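## Task

Find the yellow foam block on a shelf in one of the storage bays and set only that block on the desk. Everything else stays on its shelf, table or counter. The robot must not tip over or be left leaning. The block must rest on the desk on its own, not held there by the robot. At the end, open the gripper and move away from it.

## Robot and tools

Robot: a simulated Hello Robot Stretch 3 with one arm. It has a two-wheel base (0.33 m long, 0.34 m wide), a lift that slides up a mast, and a telescoping arm that reaches out to the robot's right side. A wrist with yaw, pitch and roll carries a two-finger gripper. The base cannot slide sideways, so to shift the gripper along the robot's forward direction you drive the base. Turning in place pivots about the point between the wheels, 0.05 m behind the front edge. With arm retracted and wrist folded, a spin sweeps a 0.28 m radius circle; an unfolded level wrist reaches past it.

Cameras: head_camera and nav_camera both ride on the head (aimed by head_pan_rad and head_tilt_rad); wrist_camera is on the gripper. Each execute_actions result carries one image per camera, captured when the call ends. An empty actions list just shows the current state.

Frames: base frame origin is on the floor between the drive wheels, x forward, y left, z up. hand_pose is reported in it, located where the closed fingertips meet. Odometry frame is the base frame at scene start; heading runs -3.142 to 3.142, positive to the left.

execute_actions(actions): a list of actions run in sequence. Each action may hold "robot", "steps" (1 to 450 control steps at 30 per second, default 1) and "until". {"steps": n} alone waits. "robot" is either one command, a list (queue) of up to 8 commands run one after another, or {"stop": true}, which brakes everything and clears the queue. A command may contain:
- "base": exactly one of {"translate_m": d} (metres, relative offset from where the base is when that command begins, forward positive, |d| up to 1) or {"rotate_rad": d} (radians, relative turn, counter-clockwise/left positive, |d| up to 3.2).
- "joints": absolute targets by name; unnamed joints keep their current goal. lift_m 0 to 1.1 (arm height on mast); arm_m 0 to 0.52 (extension); wrist_yaw_rad -1.345 to 4.42 (0 along the arm, positive swings toward the front, 3.0 folds over the base); wrist_pitch_rad -1.57 to 0.451 (0 level, negative tips fingers down); wrist_roll_rad -2.911 to 2.911 (0 fingers side by side); gripper_m -0.089 to 0.179 (larger is wider; real fingertip gap is smaller by about 0.007 m near closed, 0.025 m wide open, and zero below 0.007); head_pan_rad -3.953 to 1.73 (0 forward, positive left, -1.57 looks along the arm); head_tilt_rad -1.53 to 0.419 (negative looks down).
- "contact_limits": {"arm_m": effort %} 1 to 100, the motor effort at which the arm halts; lower is gentler. It lasts until arm_m's next command.
- In a queue, {"pause_s": s} waits up to 15 s.
Base and joint motions launch together and keep running across later calls. A new command takes over immediately and discards the rest of an older queue. A bad argument rejects the whole call.

"until" ends the action early. {"robot": {"status": "ended"}} with steps 450 waits for all motion and the queue to finish. You can also compare fields, e.g. {"lift_m": [">", 0.3]} or {"base_status": ["!=", "moving"]}, using =, !=, <, <=, >, >=. {"any": {"status": "ended"}} fires when the first motion ends. Because "done" allows a tolerance, avoid waiting on exact equality.

zoom_image(camera, region): enlarged crop of the latest image; region [x0, y0, x1, y1] in pixels from the top-left, at most 504 by 504.

finished_scene(scene): ends the current scene (give its number) and reports success; irreversible. Only call it once every motion has stopped.

Result lines: base_status shows progress as (translate_m done of goal); joint_goals and joint_status per joint; measured_speeds; refusals, queue (idle, running, done, dropped, stopped) and queue_left. Status words: moving, done, off_target (came to rest short, may still push), contact_stop (lift or arm hit something and went slack), time_out, stopped, torque_fault (wrist servo off about 10 s, limp). "refused:"/"dropped:" lines name the failing goal, counting from 0. robot.on_its_own reports goals the robot changed, slack or switched-off joints, motors straining at rest, and base lean. lidar_m: 12 distances, 30 degree sectors counter-clockwise from straight ahead (4th left, 7th behind, 10th right), in a plane 0.17 m up. wrist_depth_mm and head_depth_mm: 7x7 grids of depths. base_tilt in degrees (forward, right positive). motor_effort in % with peak in brackets.

Speed: the base is fast (0.30 m/s, 1.9 rad/s) only when stowed: lift_m under 0.30, arm_m under 0.03, wrist_yaw_rad over 2.54; else 0.10 m/s and 0.63 rad/s.

Gripping: close to a gripper_m below the object's width; lower squeezes harder, but too hard triggers a stall guard that weakens the grip. Release by opening at least 0.02 beyond the touch value. Neither the reading nor "done" proves you are holding something; check the images.

Precautions: fold or unfold the wrist only with lift_m between 0.32 and 0.95, wrist_pitch_rad -0.4 and roll near 0; once folded the lift may go down to 0.25. With wrist_yaw_rad below -0.4 keep pitch at -0.5 or lower. Pushing on something rigid with the gripper above about 0.45 m can tip the robot; never push twice after a contact_stop. Do not drive while holding, hooking or pressing on something fixed, and beware snagging furniture, especially reversing. If tilted, reverse the last move in small steps, pull the gripper free, and drop lift_m to about 0.2 if needed. Avoid drops, slams and hard hits, don't knock other items off, and lower the item gently onto the desk before opening and backing away. Loose objects may occasionally be nudged by outside forces.

Each tool is called after "Request:" as a command line: name --argument value for each argument, lists and objects as JSON in quotes; but a table of rows of numbers goes row by row, as --pt "numbers of a row", without its own name.

## Session

Request:
execute_actions --actions '[]'

Scene clock: 0.00 s.
robot.base_odometry: x=+0.000 y=+0.000 heading=+0.000 (m, m, rad; robot's odometry frame)
robot.turned_by_wheels: +0.000 (rad since the last result)
robot.turned_by_imu: +0.000 (rad since the last result)
robot.base_tilt: forward=-0.4 right=+1.5 (deg)
robot.lidar_m: 1.10 1.12 0.80 0.74 0.75 0.84 0.83 1.03 1.02 2.19 1.80 1.21
robot.head_depth_mm: 1097 1097 1098 1100 1100 1100 1100 / 1053 1065 1059 1057 1066 1054 1094 / 1061 1059 1059 1062 1061 1062 1070 / 1054 1056 1056 1050 1057 1055 1055 / 1045 1044 1044 1044 1044 1048 1045 / 1032 1037 1041 1037 1036 1038 1036 / 1028 1028 1030 1031 1029 1028 1032
robot.base_status: not_commanded
robot.joint_positions: lift_m=+0.432 arm_m=+0.003 wrist_yaw_rad=+3.007 wrist_pitch_rad=-0.555 wrist_roll_rad=-0.020 gripper_m=+0.037 head_pan_rad=-0.019 head_tilt_rad=-0.022
robot.joint_goals: lift_m=+0.432 arm_m=+0.003 wrist_yaw_rad=+3.007 wrist_pitch_rad=-0.555 wrist_roll_rad=-0.020 gripper_m=+0.037 head_pan_rad=-0.019 head_tilt_rad=-0.022
robot.joint_status: lift_m=not_commanded arm_m=not_commanded wrist_yaw_rad=not_commanded wrist_pitch_rad=not_commanded wrist_roll_rad=not_commanded gripper_m=not_commanded head_pan_rad=not_commanded head_tilt_rad=not_commanded
robot.measured_speeds: translate_m=+0.000 rotate_rad=+0.000 lift_m=+0.000 arm_m=+0.000 wrist_yaw_rad=+0.000 wrist_pitch_rad=+0.000 wrist_roll_rad=+0.000 head_pan_rad=+0.000 head_tilt_rad=+0.000
robot: refusals=0 queue=idle queue_left=0
robot.motor_effort: left_wheel=+0 right_wheel=-1 lift_m=+18 arm_m=-1 wrist_yaw_rad=+0 wrist_pitch_rad=+7 wrist_roll_rad=+1 gripper_m=+0 head_pan_rad=-1 head_tilt_rad=+3 (%)
robot.hand_pose: x=+0.0063 y=+0.0556 z=+0.4149 quat_wxyz=(+0.238, +0.685, +0.150, +0.672) (m; robot's base frame)
robot.wrist_depth_mm: 630 - 700 726 761 807 855 / 679 713 761 797 854 903 943 / 756 776 846 878 938 - - / 798 833 845 857 851 845 858 / 706 711 - 712 720 710 703 / 603 611 - 594 627 607 609 / 537 550 - - 529 538 541
pictures: head_camera (sideways: a quarter turn clockwise sets it upright), nav_camera (sideways: a quarter turn counterclockwise sets it upright), wrist_camera
Images, in order (width x height): head_camera 896x504, nav_camera 672x504, wrist_camera 644x364.

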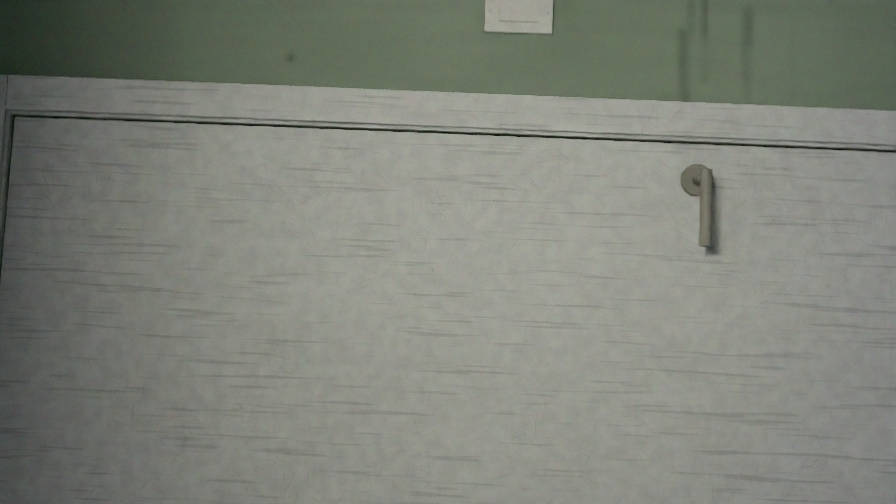

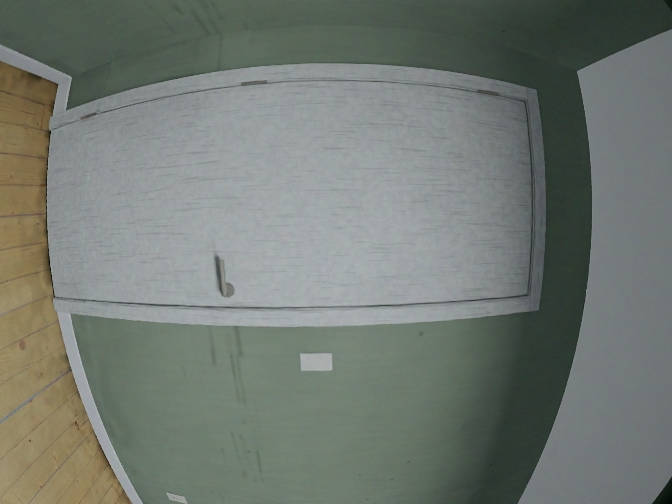

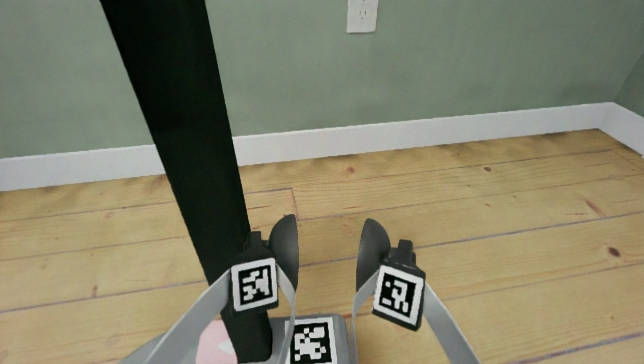

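Request:
execute_actions --actions '[{"robot":{"joints":{"head_pan_rad":-1.57,"head_tilt_rad":-0.5,"lift_m":0.25}},"steps":450,"until":{"robot":{"status":"ended"}}}]'

Scene clock: 5.97 s.
robot.base_odometry: x=+0.000 y=+0.000 heading=+0.000 (m, m, rad; robot's odometry frame)
robot.turned_by_wheels: +0.000 (rad since the last result)
robot.turned_by_imu: -0.001 (rad since the last result)
robot.base_tilt: forward=-0.4 right=+1.5 (deg)
robot.lidar_m: 1.10 1.12 0.80 0.74 0.75 0.84 0.83 1.03 1.02 2.19 1.79 1.21
robot.head_depth_mm: 3349 2148 2151 2288 2094 1645 1335 / 3477 3723 - 2745 2075 1627 1330 / 3464 3751 - 2870 2068 1618 1325 / 3443 3748 3728 2864 2061 1629 1326 / 3444 3625 3911 2840 2065 1606 1327 / 3418 3571 3883 2793 2059 1608 1325 / 3406 3238 3232 2544 2046 1603 1318
robot.base_status: not_commanded
robot.joint_positions: lift_m=+0.250 arm_m=+0.003 wrist_yaw_rad=+3.007 wrist_pitch_rad=-0.555 wrist_roll_rad=-0.020 gripper_m=+0.037 head_pan_rad=-1.563 head_tilt_rad=-0.494
robot.joint_goals: lift_m=+0.250 arm_m=+0.003 wrist_yaw_rad=+3.007 wrist_pitch_rad=-0.555 wrist_roll_rad=-0.020 gripper_m=+0.037 head_pan_rad=-1.570 head_tilt_rad=-0.500
robot.joint_status: lift_m=done arm_m=not_commanded wrist_yaw_rad=not_commanded wrist_pitch_rad=not_commanded wrist_roll_rad=not_commanded gripper_m=not_commanded head_pan_rad=done head_tilt_rad=done
robot.measured_speeds: translate_m=+0.000 rotate_rad=+0.000 lift_m=+0.000 arm_m=+0.000 wrist_yaw_rad=+0.000 wrist_pitch_rad=+0.000 wrist_roll_rad=+0.000 head_pan_rad=+0.000 head_tilt_rad=+0.000
robot: refusals=0 queue=done queue_left=0
robot.motor_effort: left_wheel=-1(1) right_wheel=-1(0) lift_m=+17(19) arm_m=-1(1) wrist_yaw_rad=+0(0) wrist_pitch_rad=+7(8) wrist_roll_rad=+0(1) gripper_m=+0(0) head_pan_rad=-4(47) head_tilt_rad=-2(26) (%)
robot.hand_pose: x=+0.0063 y=+0.0556 z=+0.2333 quat_wxyz=(+0.238, +0.685, +0.150, +0.672) (m; robot's base frame)
robot.wrist_depth_mm: 631 - 692 728 759 805 850 / 689 713 760 794 824 865 890 / 705 705 713 704 715 711 710 / 567 567 576 570 571 574 573 / 476 504 - 514 487 482 483 / - - - - 424 409 411 / - - - - 353 364 363
pictures: head_camera (sideways: a quarter turn clockwise sets it upright), nav_camera (sideways: a quarter turn counterclockwise sets it upright), wrist_camera
Images, in order (width x height): head_camera 896x504, nav_camera 672x504, wrist_camera 644x364.

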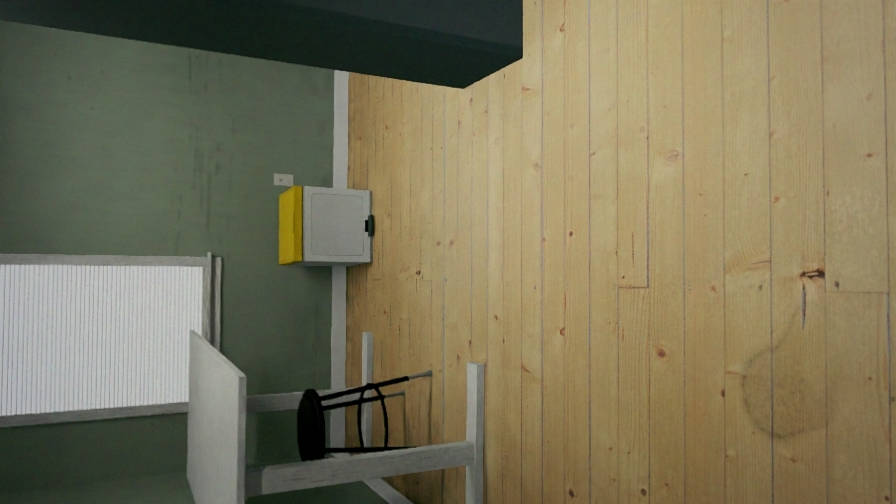

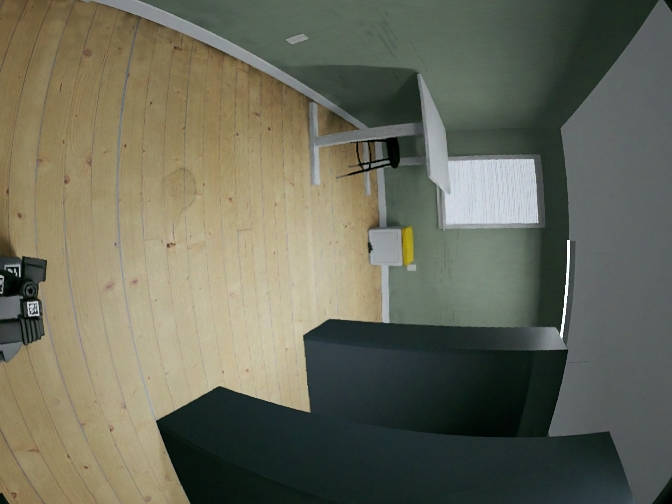

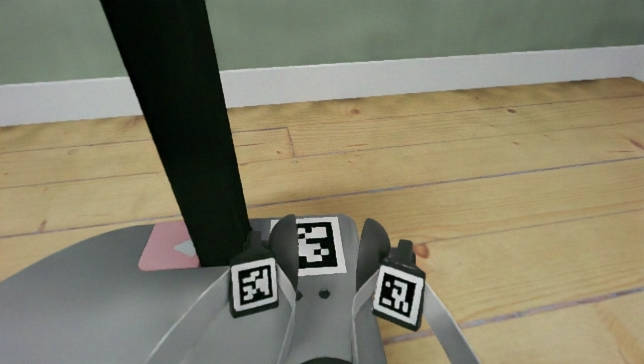

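Request:
execute_actions --actions '[{"robot":[{"base":{"rotate_rad":-1.57}},{"base":{"translate_m":1}},{"base":{"translate_m":0.5}}],"steps":450,"until":{"robot":{"status":"ended"}}}]'

Scene clock: 29.73 s.
robot.base_odometry: x=+0.001 y=-1.500 heading=-1.570 (m, m, rad; robot's odometry frame)
robot.turned_by_wheels: -1.570 (rad since the last result)
robot.turned_by_imu: -1.575 (rad since the last result)
robot.base_tilt: forward=-0.4 right=+1.5 (deg)
robot.lidar_m: 2.06 1.43 1.15 1.26 1.28 1.64 2.23 1.02 0.75 1.57 0.84 0.84
robot.head_depth_mm: 1288 1380 1394 1606 1288 1444 1232 / 2065 2188 1640 1650 1811 1585 1332 / 2124 2299 2482 2642 2087 1616 1336 / 2122 2292 2490 2689 2063 1619 1330 / 2120 2303 2499 2692 2055 1613 1326 / 2106 2276 2439 2569 2038 1610 1321 / 1659 1669 1679 1698 1711 1547 1323
robot.base_status: done (translate_m +0.5000 of +0.5000)
robot.joint_positions: lift_m=+0.250 arm_m=+0.003 wrist_yaw_rad=+3.007 wrist_pitch_rad=-0.555 wrist_roll_rad=-0.020 gripper_m=+0.037 head_pan_rad=-1.563 head_tilt_rad=-0.494
robot.joint_goals: lift_m=+0.250 arm_m=+0.003 wrist_yaw_rad=+3.007 wrist_pitch_rad=-0.555 wrist_roll_rad=-0.020 gripper_m=+0.037 head_pan_rad=-1.570 head_tilt_rad=-0.500
robot.joint_status: lift_m=done arm_m=not_commanded wrist_yaw_rad=not_commanded wrist_pitch_rad=not_commanded wrist_roll_rad=not_commanded gripper_m=not_commanded head_pan_rad=done head_tilt_rad=done
robot.measured_speeds: translate_m=+0.000 rotate_rad=+0.000 lift_m=+0.000 arm_m=+0.000 wrist_yaw_rad=+0.000 wrist_pitch_rad=+0.000 wrist_roll_rad=+0.000 head_pan_rad=+0.000 head_tilt_rad=+0.000
robot: refusals=0 queue=done queue_left=0
robot.motor_effort: left_wheel=+1(9) right_wheel=-2(8) lift_m=+16(16) arm_m=-1(1) wrist_yaw_rad=+0(1) wrist_pitch_rad=+8(8) wrist_roll_rad=+0(0) gripper_m=+0(0) head_pan_rad=-4(4) head_tilt_rad=-3(3) (%)
robot.hand_pose: x=+0.0063 y=+0.0555 z=+0.2332 quat_wxyz=(+0.238, +0.685, +0.150, +0.672) (m; robot's base frame)
robot.wrist_depth_mm: - - - - - - - / 919 938 920 945 944 946 906 / 706 709 703 704 705 716 704 / 565 573 578 570 570 574 572 / 477 508 - 514 493 479 478 / - - - - 425 414 419 / - - - - 354 362 362
pictures: head_camera (sideways: a quarter turn clockwise sets it upright), nav_camera (sideways: a quarter turn counterclockwise sets it upright), wrist_camera
Images, in order (width x height): head_camera 896x504, nav_camera 672x504, wrist_camera 644x364.

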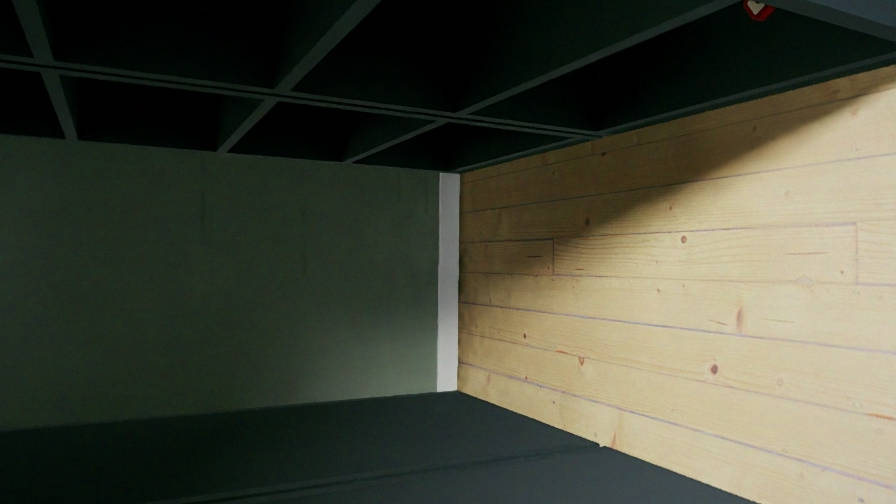

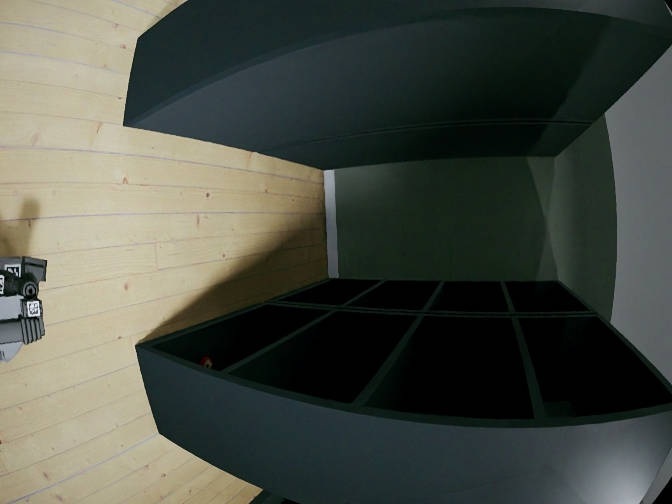

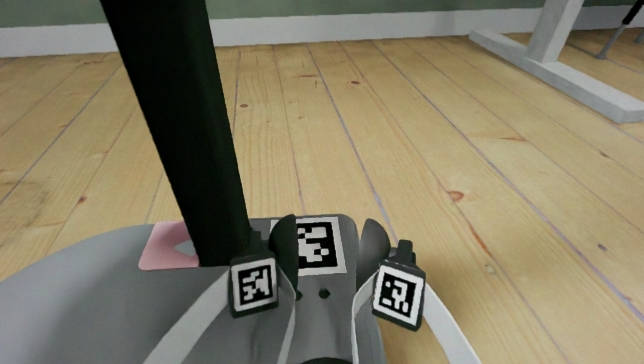

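Request:
execute_actions --actions '[{"robot":[{"base":{"translate_m":0.08}},{"base":{"rotate_rad":-1.566}},{"base":{"translate_m":0.85}}],"steps":450,"until":{"robot":{"status":"ended"}}}]'

Scene clock: 47.23 s.
robot.base_odometry: x=-0.849 y=-1.585 heading=-3.136 (m, m, rad; robot's odometry frame)
robot.turned_by_wheels: -1.566 (rad since the last result)
robot.turned_by_imu: -1.570 (rad since the last result)
robot.base_tilt: forward=-0.4 right=+1.5 (deg)
robot.lidar_m: 1.66 0.78 0.54 0.51 0.52 1.84 2.11 2.15 0.44 0.52 0.88 0.78
robot.head_depth_mm: 527 520 515 507 473 517 581 / 690 738 772 654 497 732 718 / 698 758 826 685 494 957 783 / 699 759 825 680 494 953 782 / 698 758 825 680 491 952 779 / 699 759 828 675 490 947 780 / 699 759 828 672 487 944 778
robot.base_status: done (translate_m +0.8500 of +0.8500)
robot.joint_positions: lift_m=+0.250 arm_m=+0.003 wrist_yaw_rad=+3.007 wrist_pitch_rad=-0.556 wrist_roll_rad=-0.020 gripper_m=+0.037 head_pan_rad=-1.563 head_tilt_rad=-0.495
robot.joint_goals: lift_m=+0.250 arm_m=+0.003 wrist_yaw_rad=+3.007 wrist_pitch_rad=-0.556 wrist_roll_rad=-0.020 gripper_m=+0.037 head_pan_rad=-1.570 head_tilt_rad=-0.500
robot.joint_status: lift_m=done arm_m=not_commanded wrist_yaw_rad=not_commanded wrist_pitch_rad=not_commanded wrist_roll_rad=not_commanded gripper_m=not_commanded head_pan_rad=done head_tilt_rad=done
robot.measured_speeds: translate_m=+0.000 rotate_rad=+0.000 lift_m=+0.000 arm_m=+0.000 wrist_yaw_rad=+0.000 wrist_pitch_rad=+0.000 wrist_roll_rad=+0.000 head_pan_rad=+0.000 head_tilt_rad=+0.000
robot: refusals=0 queue=done queue_left=0
robot.motor_effort: left_wheel=+1(9) right_wheel=-3(8) lift_m=+17(17) arm_m=-1(1) wrist_yaw_rad=+0(0) wrist_pitch_rad=+8(7) wrist_roll_rad=+0(0) gripper_m=+0(1) head_pan_rad=-3(3) head_tilt_rad=-3(2) (%)
robot.hand_pose: x=+0.0063 y=+0.0555 z=+0.2332 quat_wxyz=(+0.238, +0.685, +0.150, +0.672) (m; robot's base frame)
robot.wrist_depth_mm: - - 492 508 532 556 583 / 929 930 542 568 592 618 654 / 702 698 598 628 649 687 695 / 567 566 571 570 572 569 576 / 476 510 - 513 488 482 483 / - - - - 426 410 412 / - - - - 351 364 363
pictures: head_camera (sideways: a quarter turn clockwise sets it upright), nav_camera (sideways: a quarter turn counterclockwise sets it upright), wrist_camera
Images, in order (width x height): head_camera 896x504, nav_camera 672x504, wrist_camera 644x364.

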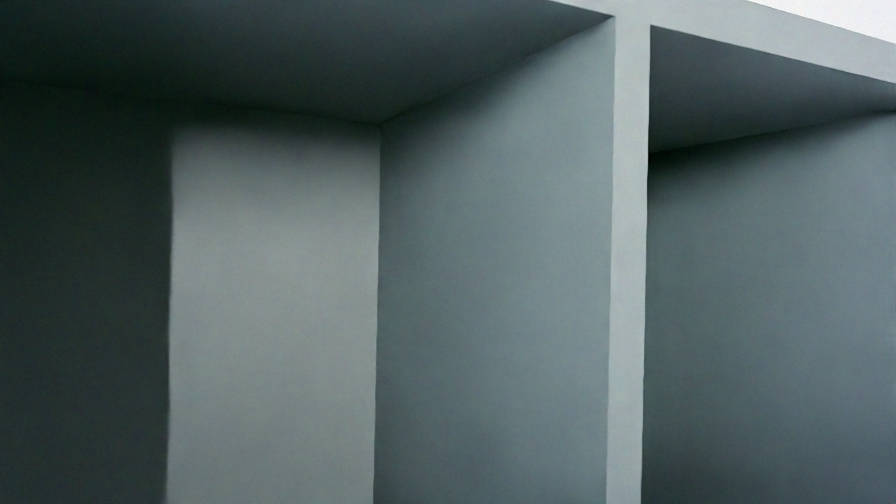

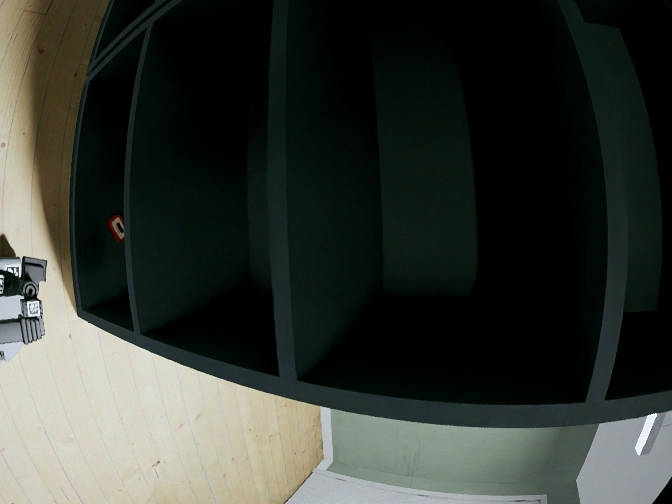

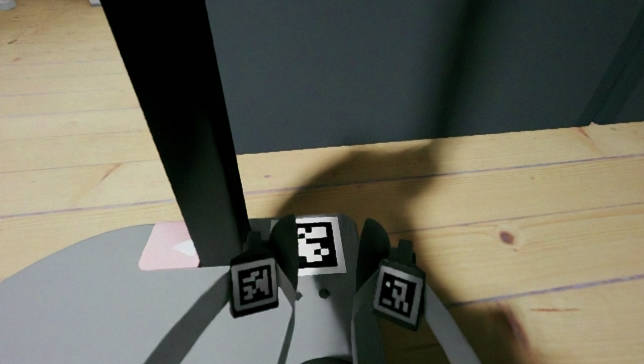

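Request:
execute_actions --actions '[{"robot":{"base":{"translate_m":0.8},"joints":{"head_tilt_rad":-1.0,"head_pan_rad":-1.4}},"steps":450,"until":{"robot":{"status":"ended"}}}]'

Scene clock: 60.00 s.
robot.base_odometry: x=-1.649 y=-1.590 heading=-3.136 (m, m, rad; robot's odometry frame)
robot.turned_by_wheels: +0.000 (rad since the last result)
robot.turned_by_imu: -0.002 (rad since the last result)
robot.base_tilt: forward=-0.5 right=+1.5 (deg)
robot.lidar_m: 0.87 0.87 0.60 0.57 0.58 0.75 2.64 1.02 0.37 0.35 0.82 0.89
robot.head_depth_mm: 293 327 423 513 797 1161 1100 / 551 442 413 532 729 1156 1135 / 589 478 425 887 803 1168 - / 589 478 432 907 824 1185 1105 / 590 479 433 905 841 1207 1102 / 591 480 445 905 842 1204 1103 / 592 480 985 907 1228 1209 1101
robot.base_status: done (translate_m +0.8000 of +0.8000)
robot.joint_positions: lift_m=+0.250 arm_m=+0.003 wrist_yaw_rad=+3.007 wrist_pitch_rad=-0.556 wrist_roll_rad=-0.020 gripper_m=+0.037 head_pan_rad=-1.407 head_tilt_rad=-0.988
robot.joint_goals: lift_m=+0.250 arm_m=+0.003 wrist_yaw_rad=+3.007 wrist_pitch_rad=-0.556 wrist_roll_rad=-0.020 gripper_m=+0.037 head_pan_rad=-1.400 head_tilt_rad=-1.000
robot.joint_status: lift_m=done arm_m=not_commanded wrist_yaw_rad=not_commanded wrist_pitch_rad=not_commanded wrist_roll_rad=not_commanded gripper_m=not_commanded head_pan_rad=done head_tilt_rad=done
robot.measured_speeds: translate_m=+0.000 rotate_rad=+0.000 lift_m=+0.000 arm_m=+0.000 wrist_yaw_rad=+0.000 wrist_pitch_rad=+0.000 wrist_roll_rad=+0.000 head_pan_rad=+0.000 head_tilt_rad=+0.000
robot: refusals=0 queue=done queue_left=0
robot.motor_effort: left_wheel=+2(9) right_wheel=-3(6) lift_m=+17(17) arm_m=-1(1) wrist_yaw_rad=+1(0) wrist_pitch_rad=+7(8) wrist_roll_rad=+0(0) gripper_m=+0(0) head_pan_rad=+3(22) head_tilt_rad=-6(30) (%)
robot.hand_pose: x=+0.0063 y=+0.0555 z=+0.2332 quat_wxyz=(+0.238, +0.685, +0.150, +0.672) (m; robot's base frame)
robot.wrist_depth_mm: 506 - 545 569 589 612 639 / 551 560 607 616 661 686 722 / 601 634 663 683 685 717 718 / 568 572 571 569 565 570 574 / 480 513 - 512 486 480 484 / - - - - 421 412 412 / - - - - 353 363 362
pictures: head_camera (sideways: a quarter turn clockwise sets it upright), nav_camera (sideways: a quarter turn counterclockwise sets it upright), wrist_camera
Images, in order (width x height): head_camera 896x504, nav_camera 672x504, wrist_camera 644x364.

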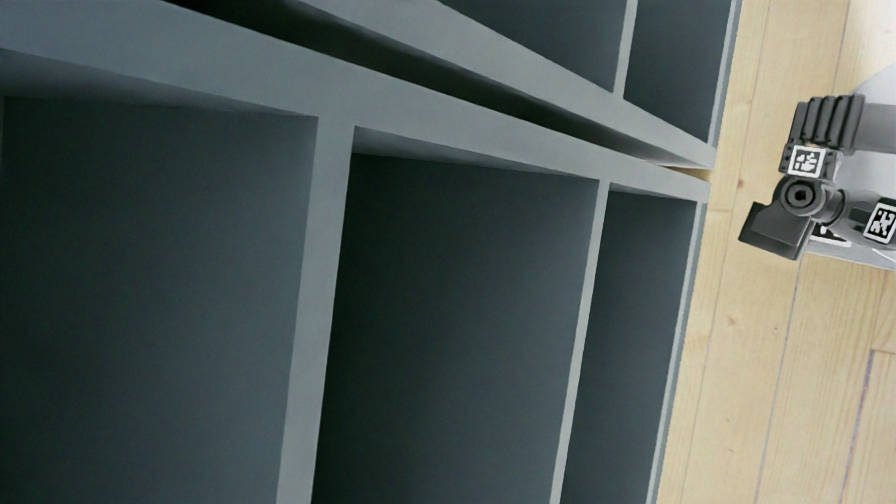

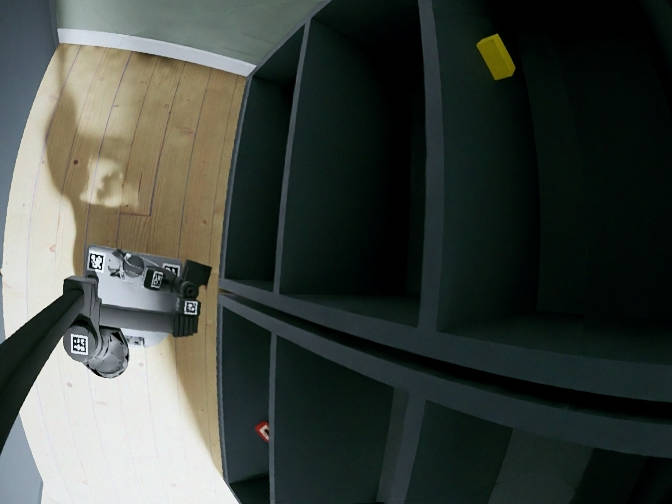

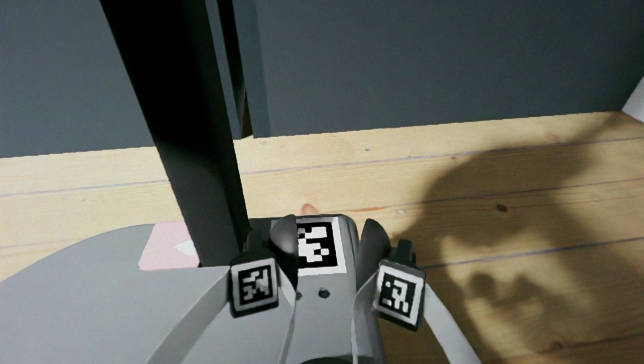

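Request:
execute_actions --actions '[{"robot":[{"base":{"rotate_rad":0.35}},{"base":{"translate_m":0.4}},{"base":{"rotate_rad":-0.25},"joints":{"lift_m":0.9,"wrist_pitch_rad":-0.4,"head_tilt_rad":-0.6,"head_pan_rad":-1.3}},{"joints":{"wrist_yaw_rad":1.57}},{"joints":{"lift_m":1.05,"wrist_pitch_rad":0,"gripper_m":0.15}}],"steps":450,"until":{"robot":{"status":"ended"}}},{"steps":450,"until":{"robot":{"status":"ended"}}}]'

Scene clock: 82.90 s.
robot.base_odometry: x=-2.024 y=-1.729 heading=-3.036 (m, m, rad; robot's odometry frame)
robot.turned_by_wheels: +0.100 (rad since the last result)
robot.turned_by_imu: +0.097 (rad since the last result)
robot.base_tilt: forward=-0.5 right=+1.5 (deg)
robot.lidar_m: 0.49 0.51 0.47 0.46 0.48 0.67 3.28 0.63 0.61 0.91 0.63 0.50
robot.head_depth_mm: 718 786 795 556 1018 - 716 / 743 812 796 555 1074 - 1098 / 765 841 788 554 1121 - 1096 / 797 875 - - - - 1115 / 792 871 890 - - - 1127 / 671 715 745 - - - 1120 / 573 608 643 682 - - 980
robot.base_status: done (rotate_rad -0.2499 of -0.2500)
robot.joint_positions: lift_m=+1.050 arm_m=+0.003 wrist_yaw_rad=+1.572 wrist_pitch_rad=-0.022 wrist_roll_rad=-0.020 gripper_m=+0.150 head_pan_rad=-1.307 head_tilt_rad=-0.606
robot.joint_goals: lift_m=+1.050 arm_m=+0.003 wrist_yaw_rad=+1.570 wrist_pitch_rad=+0.000 wrist_roll_rad=-0.020 gripper_m=+0.150 head_pan_rad=-1.300 head_tilt_rad=-0.600
robot.joint_status: lift_m=done arm_m=not_commanded wrist_yaw_rad=done wrist_pitch_rad=done wrist_roll_rad=not_commanded gripper_m=done head_pan_rad=done head_tilt_rad=done
robot.measured_speeds: translate_m=+0.000 rotate_rad=+0.000 lift_m=+0.000 arm_m=+0.000 wrist_yaw_rad=+0.000 wrist_pitch_rad=+0.000 wrist_roll_rad=+0.000 head_pan_rad=+0.000 head_tilt_rad=+0.000
robot: refusals=0 queue=done queue_left=0
robot.motor_effort: left_wheel=+2(7) right_wheel=-2(7) lift_m=+21(23) arm_m=-1(1) wrist_yaw_rad=-1(1) wrist_pitch_rad=+13(15) wrist_roll_rad=+0(0) gripper_m=+0(82) head_pan_rad=+4(18) head_tilt_rad=+3(28) (%)
robot.hand_pose: x=+0.2343 y=-0.1473 z=+1.1589 quat_wxyz=(+0.510, +0.501, -0.489, +0.500) (m; robot's base frame)
robot.wrist_depth_mm: 398 388 384 372 369 361 353 / 405 400 391 383 377 371 363 / 417 408 400 395 385 380 373 / 428 423 409 403 393 390 379 / 439 430 421 412 408 399 385 / 450 - 432 422 416 - 375 / 465 458 444 437 428 420 358
pictures: head_camera (sideways: a quarter turn clockwise sets it upright), nav_camera (sideways: a quarter turn counterclockwise sets it upright), wrist_camera
Images, in order (width x height): head_camera 896x504, nav_camera 672x504, wrist_camera 644x364.

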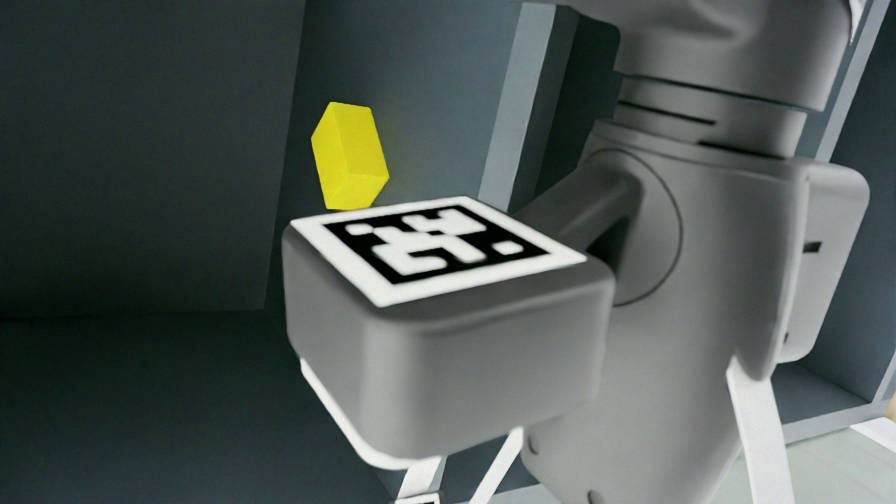

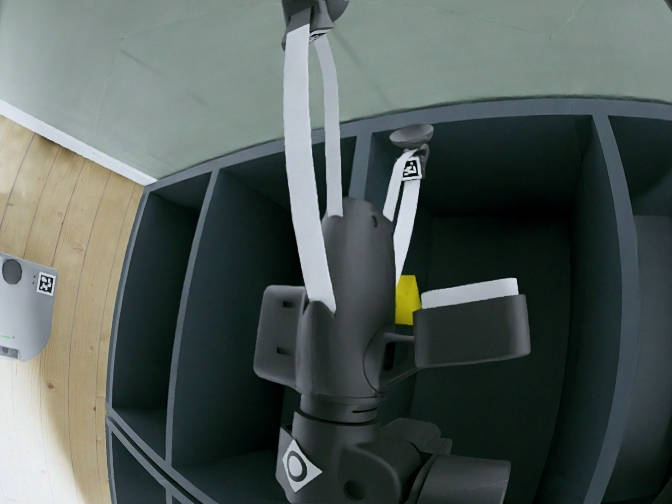

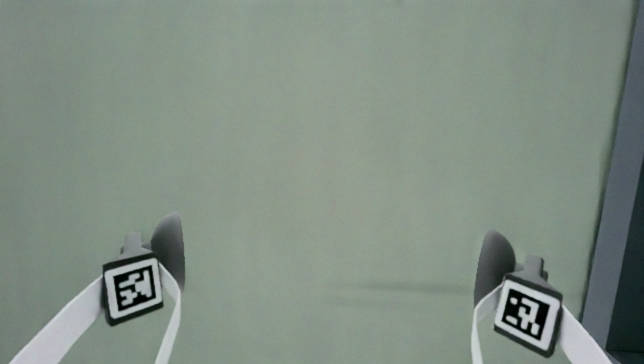

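Request:
execute_actions --actions '[{"robot":{"joints":{"wrist_yaw_rad":0,"lift_m":0.93}},"steps":450,"until":{"robot":{"status":"ended"}}}]'

Scene clock: 89.60 s.
robot.base_odometry: x=-2.024 y=-1.729 heading=-3.036 (m, m, rad; robot's odometry frame)
robot.turned_by_wheels: +0.000 (rad since the last result)
robot.turned_by_imu: -0.001 (rad since the last result)
robot.base_tilt: forward=-0.4 right=+1.5 (deg)
robot.lidar_m: 0.48 0.51 0.47 0.46 0.48 0.67 3.29 0.63 0.61 0.91 0.63 0.50
robot.head_depth_mm: 719 783 796 557 495 - - / 743 811 791 579 1037 870 785 / 768 844 789 554 1070 868 1095 / 795 881 787 577 1064 868 1141 / 793 869 786 602 1038 865 1172 / 670 715 736 630 903 890 1114 / 573 608 647 651 761 856 963
robot.base_status: done (rotate_rad -0.2499 of -0.2500)
robot.joint_positions: lift_m=+0.930 arm_m=+0.003 wrist_yaw_rad=+0.002 wrist_pitch_rad=-0.021 wrist_roll_rad=-0.020 gripper_m=+0.150 head_pan_rad=-1.307 head_tilt_rad=-0.606
robot.joint_goals: lift_m=+0.930 arm_m=+0.003 wrist_yaw_rad=+0.000 wrist_pitch_rad=+0.000 wrist_roll_rad=-0.020 gripper_m=+0.150 head_pan_rad=-1.300 head_tilt_rad=-0.600
robot.joint_status: lift_m=done arm_m=not_commanded wrist_yaw_rad=done wrist_pitch_rad=done wrist_roll_rad=not_commanded gripper_m=done head_pan_rad=done head_tilt_rad=done
robot.measured_speeds: translate_m=+0.000 rotate_rad=+0.000 lift_m=+0.000 arm_m=+0.000 wrist_yaw_rad=+0.000 wrist_pitch_rad=+0.000 wrist_roll_rad=+0.000 head_pan_rad=+0.000 head_tilt_rad=+0.000
robot: refusals=0 queue=done queue_left=0
robot.motor_effort: left_wheel=+1(1) right_wheel=-3(2) lift_m=+16(20) arm_m=-1(1) wrist_yaw_rad=-1(2) wrist_pitch_rad=+13(13) wrist_roll_rad=+1(0) gripper_m=+1(0) head_pan_rad=+4(4) head_tilt_rad=+3(3) (%)
robot.hand_pose: x=-0.0209 y=-0.4033 z=+1.0393 quat_wxyz=(+0.714, +0.009, -0.700, -0.007) (m; robot's base frame)
robot.wrist_depth_mm: 480 634 628 622 610 595 490 / 484 644 636 636 617 608 486 / 490 665 663 647 630 619 482 / 479 588 436 644 642 641 474 / 326 363 348 356 371 393 403 / 239 - 232 238 245 - 258 / 475 679 731 703 225 222 215
pictures: head_camera (sideways: a quarter turn clockwise sets it upright), nav_camera (sideways: a quarter turn counterclockwise sets it upright), wrist_camera
Images, in order (width x height): head_camera 896x504, nav_camera 672x504, wrist_camera 644x364.

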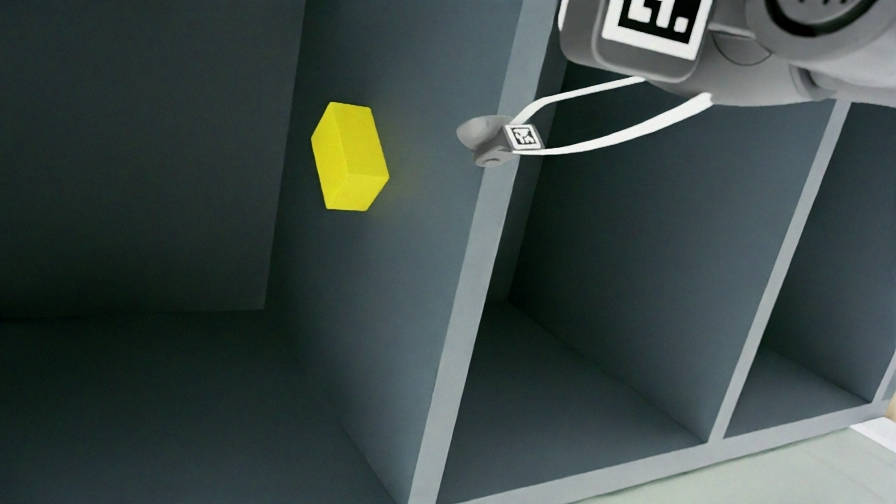

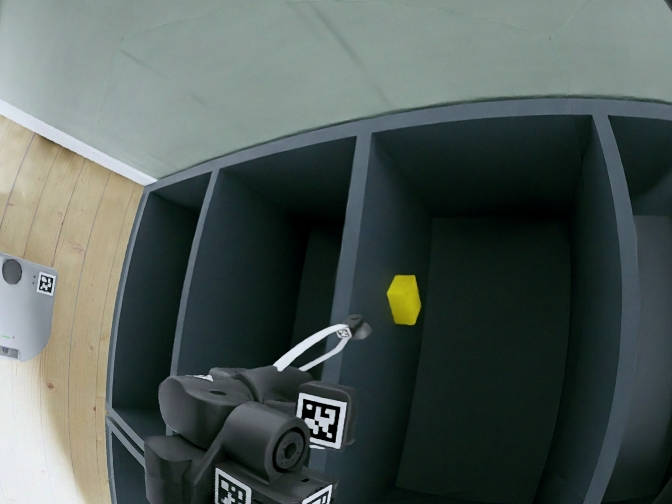

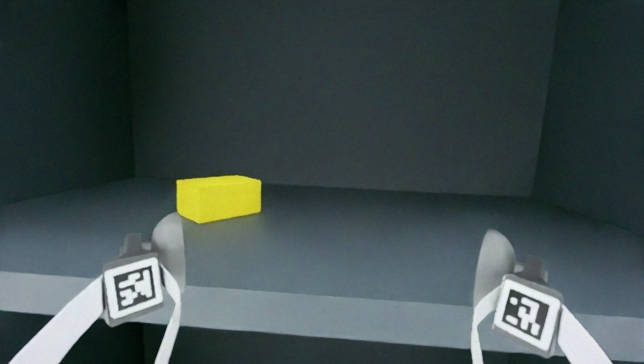

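Request:
execute_actions --actions '[{"robot":{"base":{"translate_m":0.03},"joints":{"wrist_yaw_rad":0.45,"arm_m":0.18,"gripper_m":0.179}},"steps":450,"until":{"robot":{"status":"ended"}}}]'

Scene clock: 105.27 s.
robot.base_odometry: x=-2.053 y=-1.732 heading=-3.036 (m, m, rad; robot's odometry frame)
robot.turned_by_wheels: +0.000 (rad since the last result)
robot.turned_by_imu: -0.001 (rad since the last result)
robot.base_tilt: forward=-0.4 right=+1.5 (deg)
robot.lidar_m: 0.46 0.48 0.47 0.46 0.48 0.68 3.32 0.63 0.63 0.91 0.61 0.47
robot.head_depth_mm: 719 785 816 - - 871 750 / 743 811 792 579 1032 869 784 / 770 846 789 555 1073 867 1090 / 798 878 785 553 1068 866 1141 / 745 809 782 599 1015 861 1165 / 620 664 697 629 845 869 1072 / 531 564 601 629 733 820 909
robot.base_status: done (translate_m +0.0300 of +0.0300)
robot.joint_positions: lift_m=+0.930 arm_m=+0.180 wrist_yaw_rad=+0.449 wrist_pitch_rad=-0.021 wrist_roll_rad=-0.020 gripper_m=+0.179 head_pan_rad=-1.307 head_tilt_rad=-0.606
robot.joint_goals: lift_m=+0.930 arm_m=+0.180 wrist_yaw_rad=+0.450 wrist_pitch_rad=+0.000 wrist_roll_rad=-0.020 gripper_m=+0.179 head_pan_rad=-1.300 head_tilt_rad=-0.600
robot.joint_status: lift_m=done arm_m=done wrist_yaw_rad=done wrist_pitch_rad=done wrist_roll_rad=not_commanded gripper_m=done head_pan_rad=done head_tilt_rad=done
robot.measured_speeds: translate_m=+0.000 rotate_rad=+0.000 lift_m=+0.000 arm_m=+0.000 wrist_yaw_rad=+0.000 wrist_pitch_rad=+0.000 wrist_roll_rad=+0.000 head_pan_rad=+0.000 head_tilt_rad=+0.000
robot: refusals=0 queue=done queue_left=0
robot.motor_effort: left_wheel=+1(6) right_wheel=-3(4) lift_m=+17(16) arm_m=+3(4) wrist_yaw_rad=+1(2) wrist_pitch_rad=+13(13) wrist_roll_rad=+0(0) gripper_m=+0(82) head_pan_rad=+4(4) head_tilt_rad=+4(3) (%)
robot.hand_pose: x=+0.0896 y=-0.5550 z=+1.0393 quat_wxyz=(+0.698, +0.163, -0.680, +0.151) (m; robot's base frame)
robot.wrist_depth_mm: 298 358 468 533 465 409 368 / 300 364 479 545 471 414 372 / 305 371 493 559 481 422 377 / 309 376 495 558 486 430 381 / 301 342 343 270 248 388 375 / 235 214 232 226 235 247 258 / 161 171 174 177 180 179 -
pictures: head_camera (sideways: a quarter turn clockwise sets it upright), nav_camera (sideways: a quarter turn counterclockwise sets it upright), wrist_camera
Images, in order (width x height): head_camera 896x504, nav_camera 672x504, wrist_camera 644x364.

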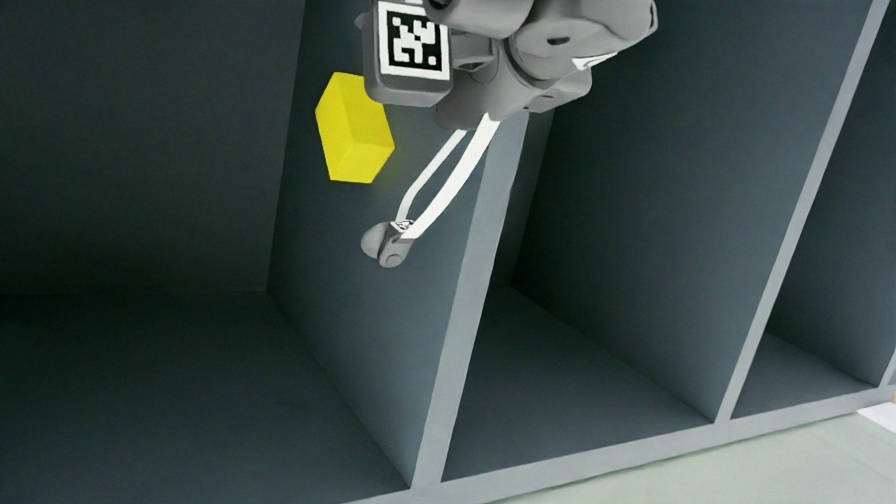

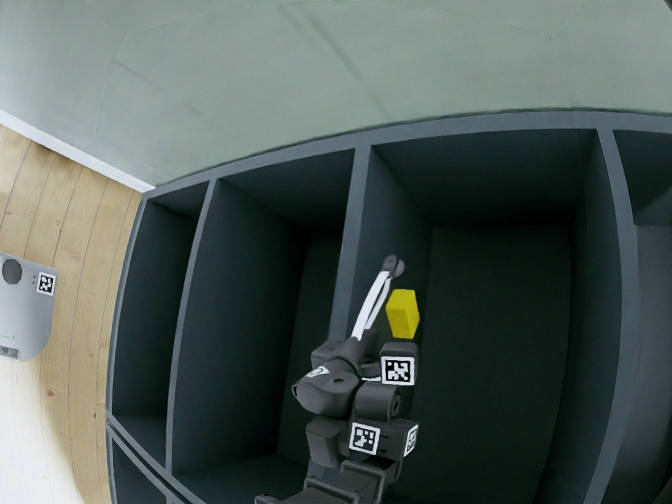

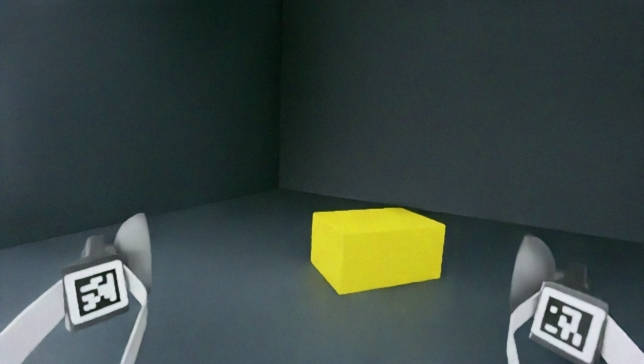

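Request:
execute_actions --actions '[{"robot":[{"base":{"translate_m":-0.15},"joints":{"wrist_yaw_rad":0.9}},{"joints":{"arm_m":0.3,"lift_m":0.915}}],"steps":450,"until":{"robot":{"status":"ended"}}}]'

Scene clock: 126.10 s.
robot.base_odometry: x=-1.904 y=-1.716 heading=-3.036 (m, m, rad; robot's odometry frame)
robot.turned_by_wheels: +0.000 (rad since the last result)
robot.turned_by_imu: +0.010 (rad since the last result)
robot.base_tilt: forward=-0.5 right=+1.5 (deg)
robot.lidar_m: 0.60 0.63 0.48 0.46 0.49 0.68 3.17 1.24 0.54 0.91 0.75 0.62
robot.head_depth_mm: 715 781 819 - 1014 875 752 / 739 809 857 - 1038 875 768 / 769 842 798 537 1074 872 1094 / 797 878 688 558 1069 866 1121 / 827 913 795 595 1074 866 1172 / 830 896 787 634 1042 892 1169 / 721 766 762 818 938 943 1139
robot.base_status: done (translate_m -0.1500 of -0.1500)
robot.joint_positions: lift_m=+0.921 arm_m=+0.300 wrist_yaw_rad=+0.904 wrist_pitch_rad=+0.000 wrist_roll_rad=-0.016 gripper_m=+0.179 head_pan_rad=-1.306 head_tilt_rad=-0.601
robot.joint_goals: lift_m=+0.921 arm_m=+0.300 wrist_yaw_rad=+0.900 wrist_pitch_rad=+0.000 wrist_roll_rad=-0.016 gripper_m=+0.179 head_pan_rad=-1.300 head_tilt_rad=-0.600
robot.joint_status: lift_m=contact_stop arm_m=done wrist_yaw_rad=done wrist_pitch_rad=done wrist_roll_rad=not_commanded gripper_m=done head_pan_rad=done head_tilt_rad=done
robot.measured_speeds: translate_m=+0.000 rotate_rad=+0.000 lift_m=+0.001 arm_m=+0.000 wrist_yaw_rad=+0.000 wrist_pitch_rad=+0.000 wrist_roll_rad=+0.000 head_pan_rad=+0.000 head_tilt_rad=+0.000
robot: refusals=0 queue=dropped queue_left=0
robot.on_its_own: lift_m is slack since a contact_stop, until your next command for it (your +0.915 is given up)
robot.motor_effort: left_wheel=+2(10) right_wheel=-4(6) lift_m=+18(19) arm_m=+3(20) wrist_yaw_rad=-2(26) wrist_pitch_rad=+1(52) wrist_roll_rad=-1(15) gripper_m=+0(0) head_pan_rad=+3(3) head_tilt_rad=+1(4) (%)
robot.hand_pose: x=+0.1799 y=-0.6031 z=+1.0358 quat_wxyz=(+0.642, +0.307, -0.630, +0.311) (m; robot's base frame)
robot.wrist_depth_mm: 361 394 453 530 489 379 309 / 374 399 460 546 492 380 308 / 377 405 468 558 491 382 312 / 386 416 482 558 500 386 314 / 381 366 346 219 335 371 314 / 242 210 227 219 218 243 251 / 156 166 170 172 175 174 -
pictures: head_camera (sideways: a quarter turn clockwise sets it upright), nav_camera (sideways: a quarter turn counterclockwise sets it upright), wrist_camera
Images, in order (width x height): head_camera 896x504, nav_camera 672x504, wrist_camera 644x364.

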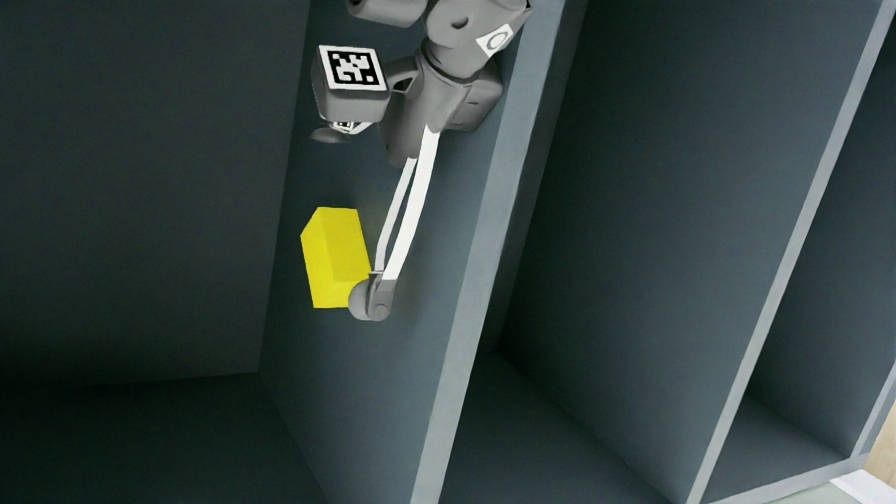

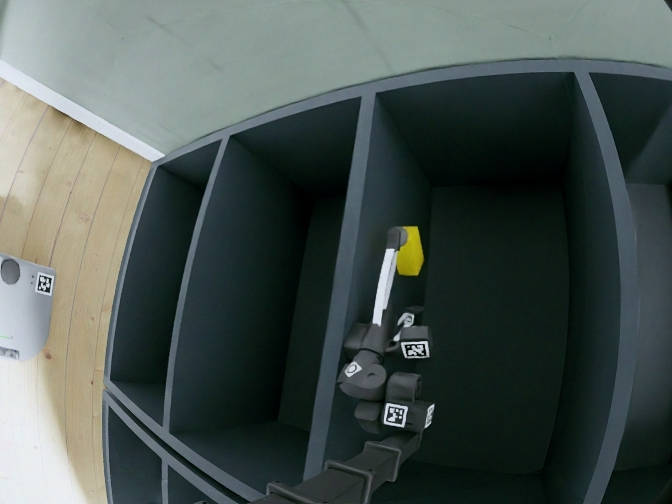

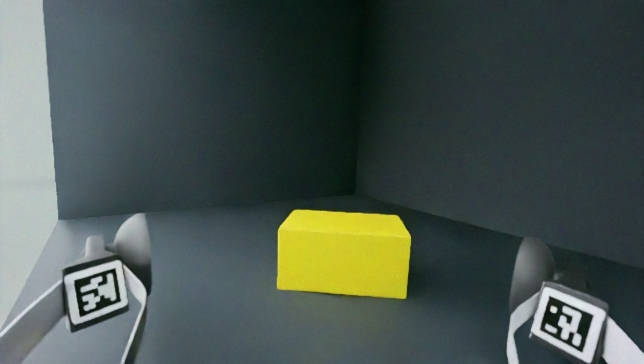

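Request:
execute_actions --actions '[{"robot":[{"joints":{"lift_m":0.96,"wrist_pitch_rad":-0.17}},{"base":{"translate_m":0.075},"joints":{"arm_m":0.362}}],"steps":450,"until":{"robot":{"status":"ended"}}}]'

Scene clock: 135.63 s.
robot.base_odometry: x=-1.979 y=-1.724 heading=-3.036 (m, m, rad; robot's odometry frame)
robot.turned_by_wheels: +0.000 (rad since the last result)
robot.turned_by_imu: -0.001 (rad since the last result)
robot.base_tilt: forward=-0.5 right=+1.5 (deg)
robot.lidar_m: 0.53 0.55 0.47 0.46 0.48 0.68 3.25 0.62 0.59 0.91 0.66 0.54
robot.head_depth_mm: 718 782 820 538 1010 877 752 / 741 810 857 549 1040 875 766 / 769 843 852 558 1069 873 1097 / 799 879 847 580 1069 869 1120 / 821 897 795 605 1068 870 1169 / 724 779 770 634 971 914 1140 / 623 661 691 703 811 896 1026
robot.base_status: done (translate_m +0.0750 of +0.0750)
robot.joint_positions: lift_m=+0.960 arm_m=+0.362 wrist_yaw_rad=+0.901 wrist_pitch_rad=-0.185 wrist_roll_rad=-0.017 gripper_m=+0.179 head_pan_rad=-1.306 head_tilt_rad=-0.601
robot.joint_goals: lift_m=+0.960 arm_m=+0.362 wrist_yaw_rad=+0.900 wrist_pitch_rad=-0.170 wrist_roll_rad=-0.017 gripper_m=+0.179 head_pan_rad=-1.300 head_tilt_rad=-0.600
robot.joint_status: lift_m=done arm_m=done wrist_yaw_rad=done wrist_pitch_rad=done wrist_roll_rad=not_commanded gripper_m=done head_pan_rad=done head_tilt_rad=done
robot.measured_speeds: translate_m=+0.000 rotate_rad=+0.000 lift_m=+0.000 arm_m=+0.000 wrist_yaw_rad=+0.000 wrist_pitch_rad=+0.000 wrist_roll_rad=+0.000 head_pan_rad=+0.000 head_tilt_rad=+0.000
robot: refusals=0 queue=done queue_left=0
robot.motor_effort: left_wheel=+0(4) right_wheel=-1(4) lift_m=+21(22) arm_m=+3(2) wrist_yaw_rad=-1(2) wrist_pitch_rad=+9(15) wrist_roll_rad=+0(1) gripper_m=+0(0) head_pan_rad=+3(3) head_tilt_rad=+0(0) (%)
robot.hand_pose: x=+0.1726 y=-0.6603 z=+1.0279 quat_wxyz=(+0.668, +0.363, -0.599, +0.251) (m; robot's base frame)
robot.wrist_depth_mm: 287 319 365 426 396 310 254 / 294 329 379 445 408 317 260 / 306 343 397 473 423 326 263 / 314 346 383 397 397 333 271 / 254 272 261 172 257 277 261 / - 188 181 131 131 205 209 / 151 158 148 136 132 161 -
pictures: head_camera (sideways: a quarter turn clockwise sets it upright), nav_camera (sideways: a quarter turn counterclockwise sets it upright), wrist_camera
Images, in order (width x height): head_camera 896x504, nav_camera 672x504, wrist_camera 644x364.

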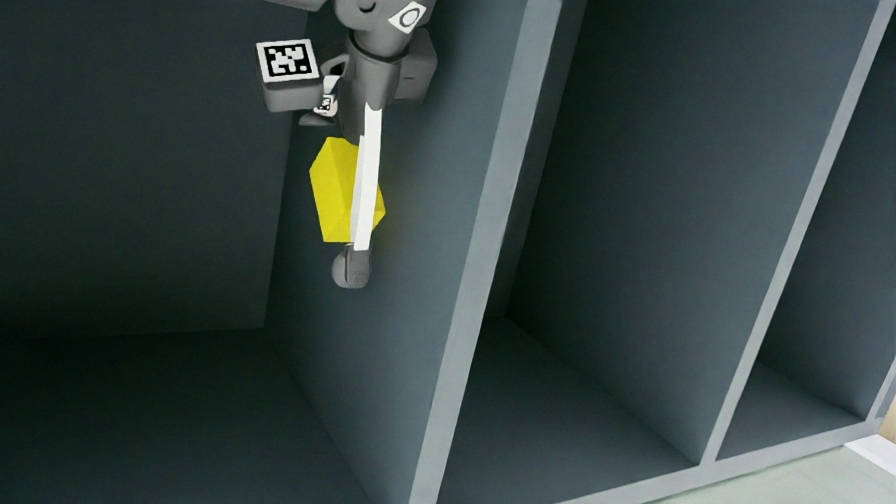

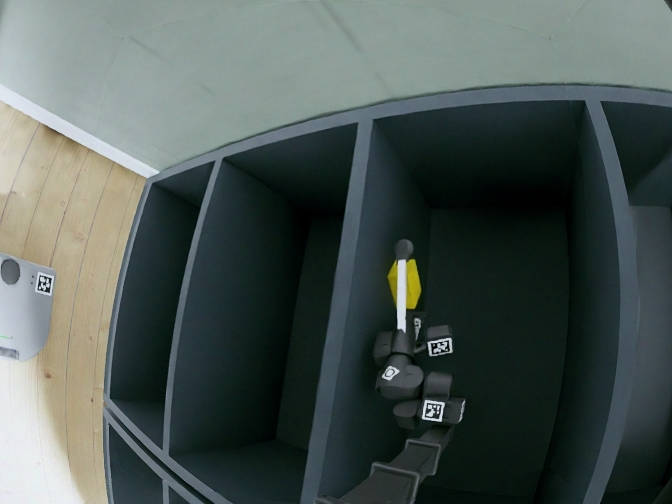

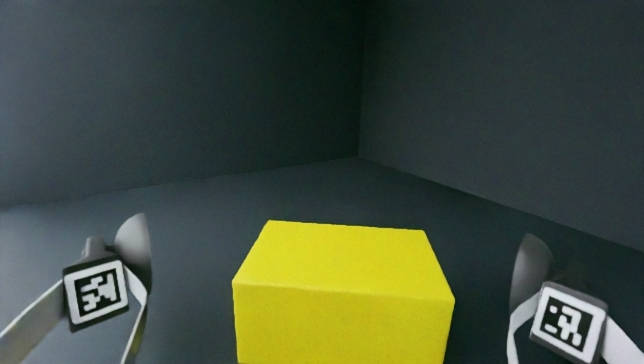

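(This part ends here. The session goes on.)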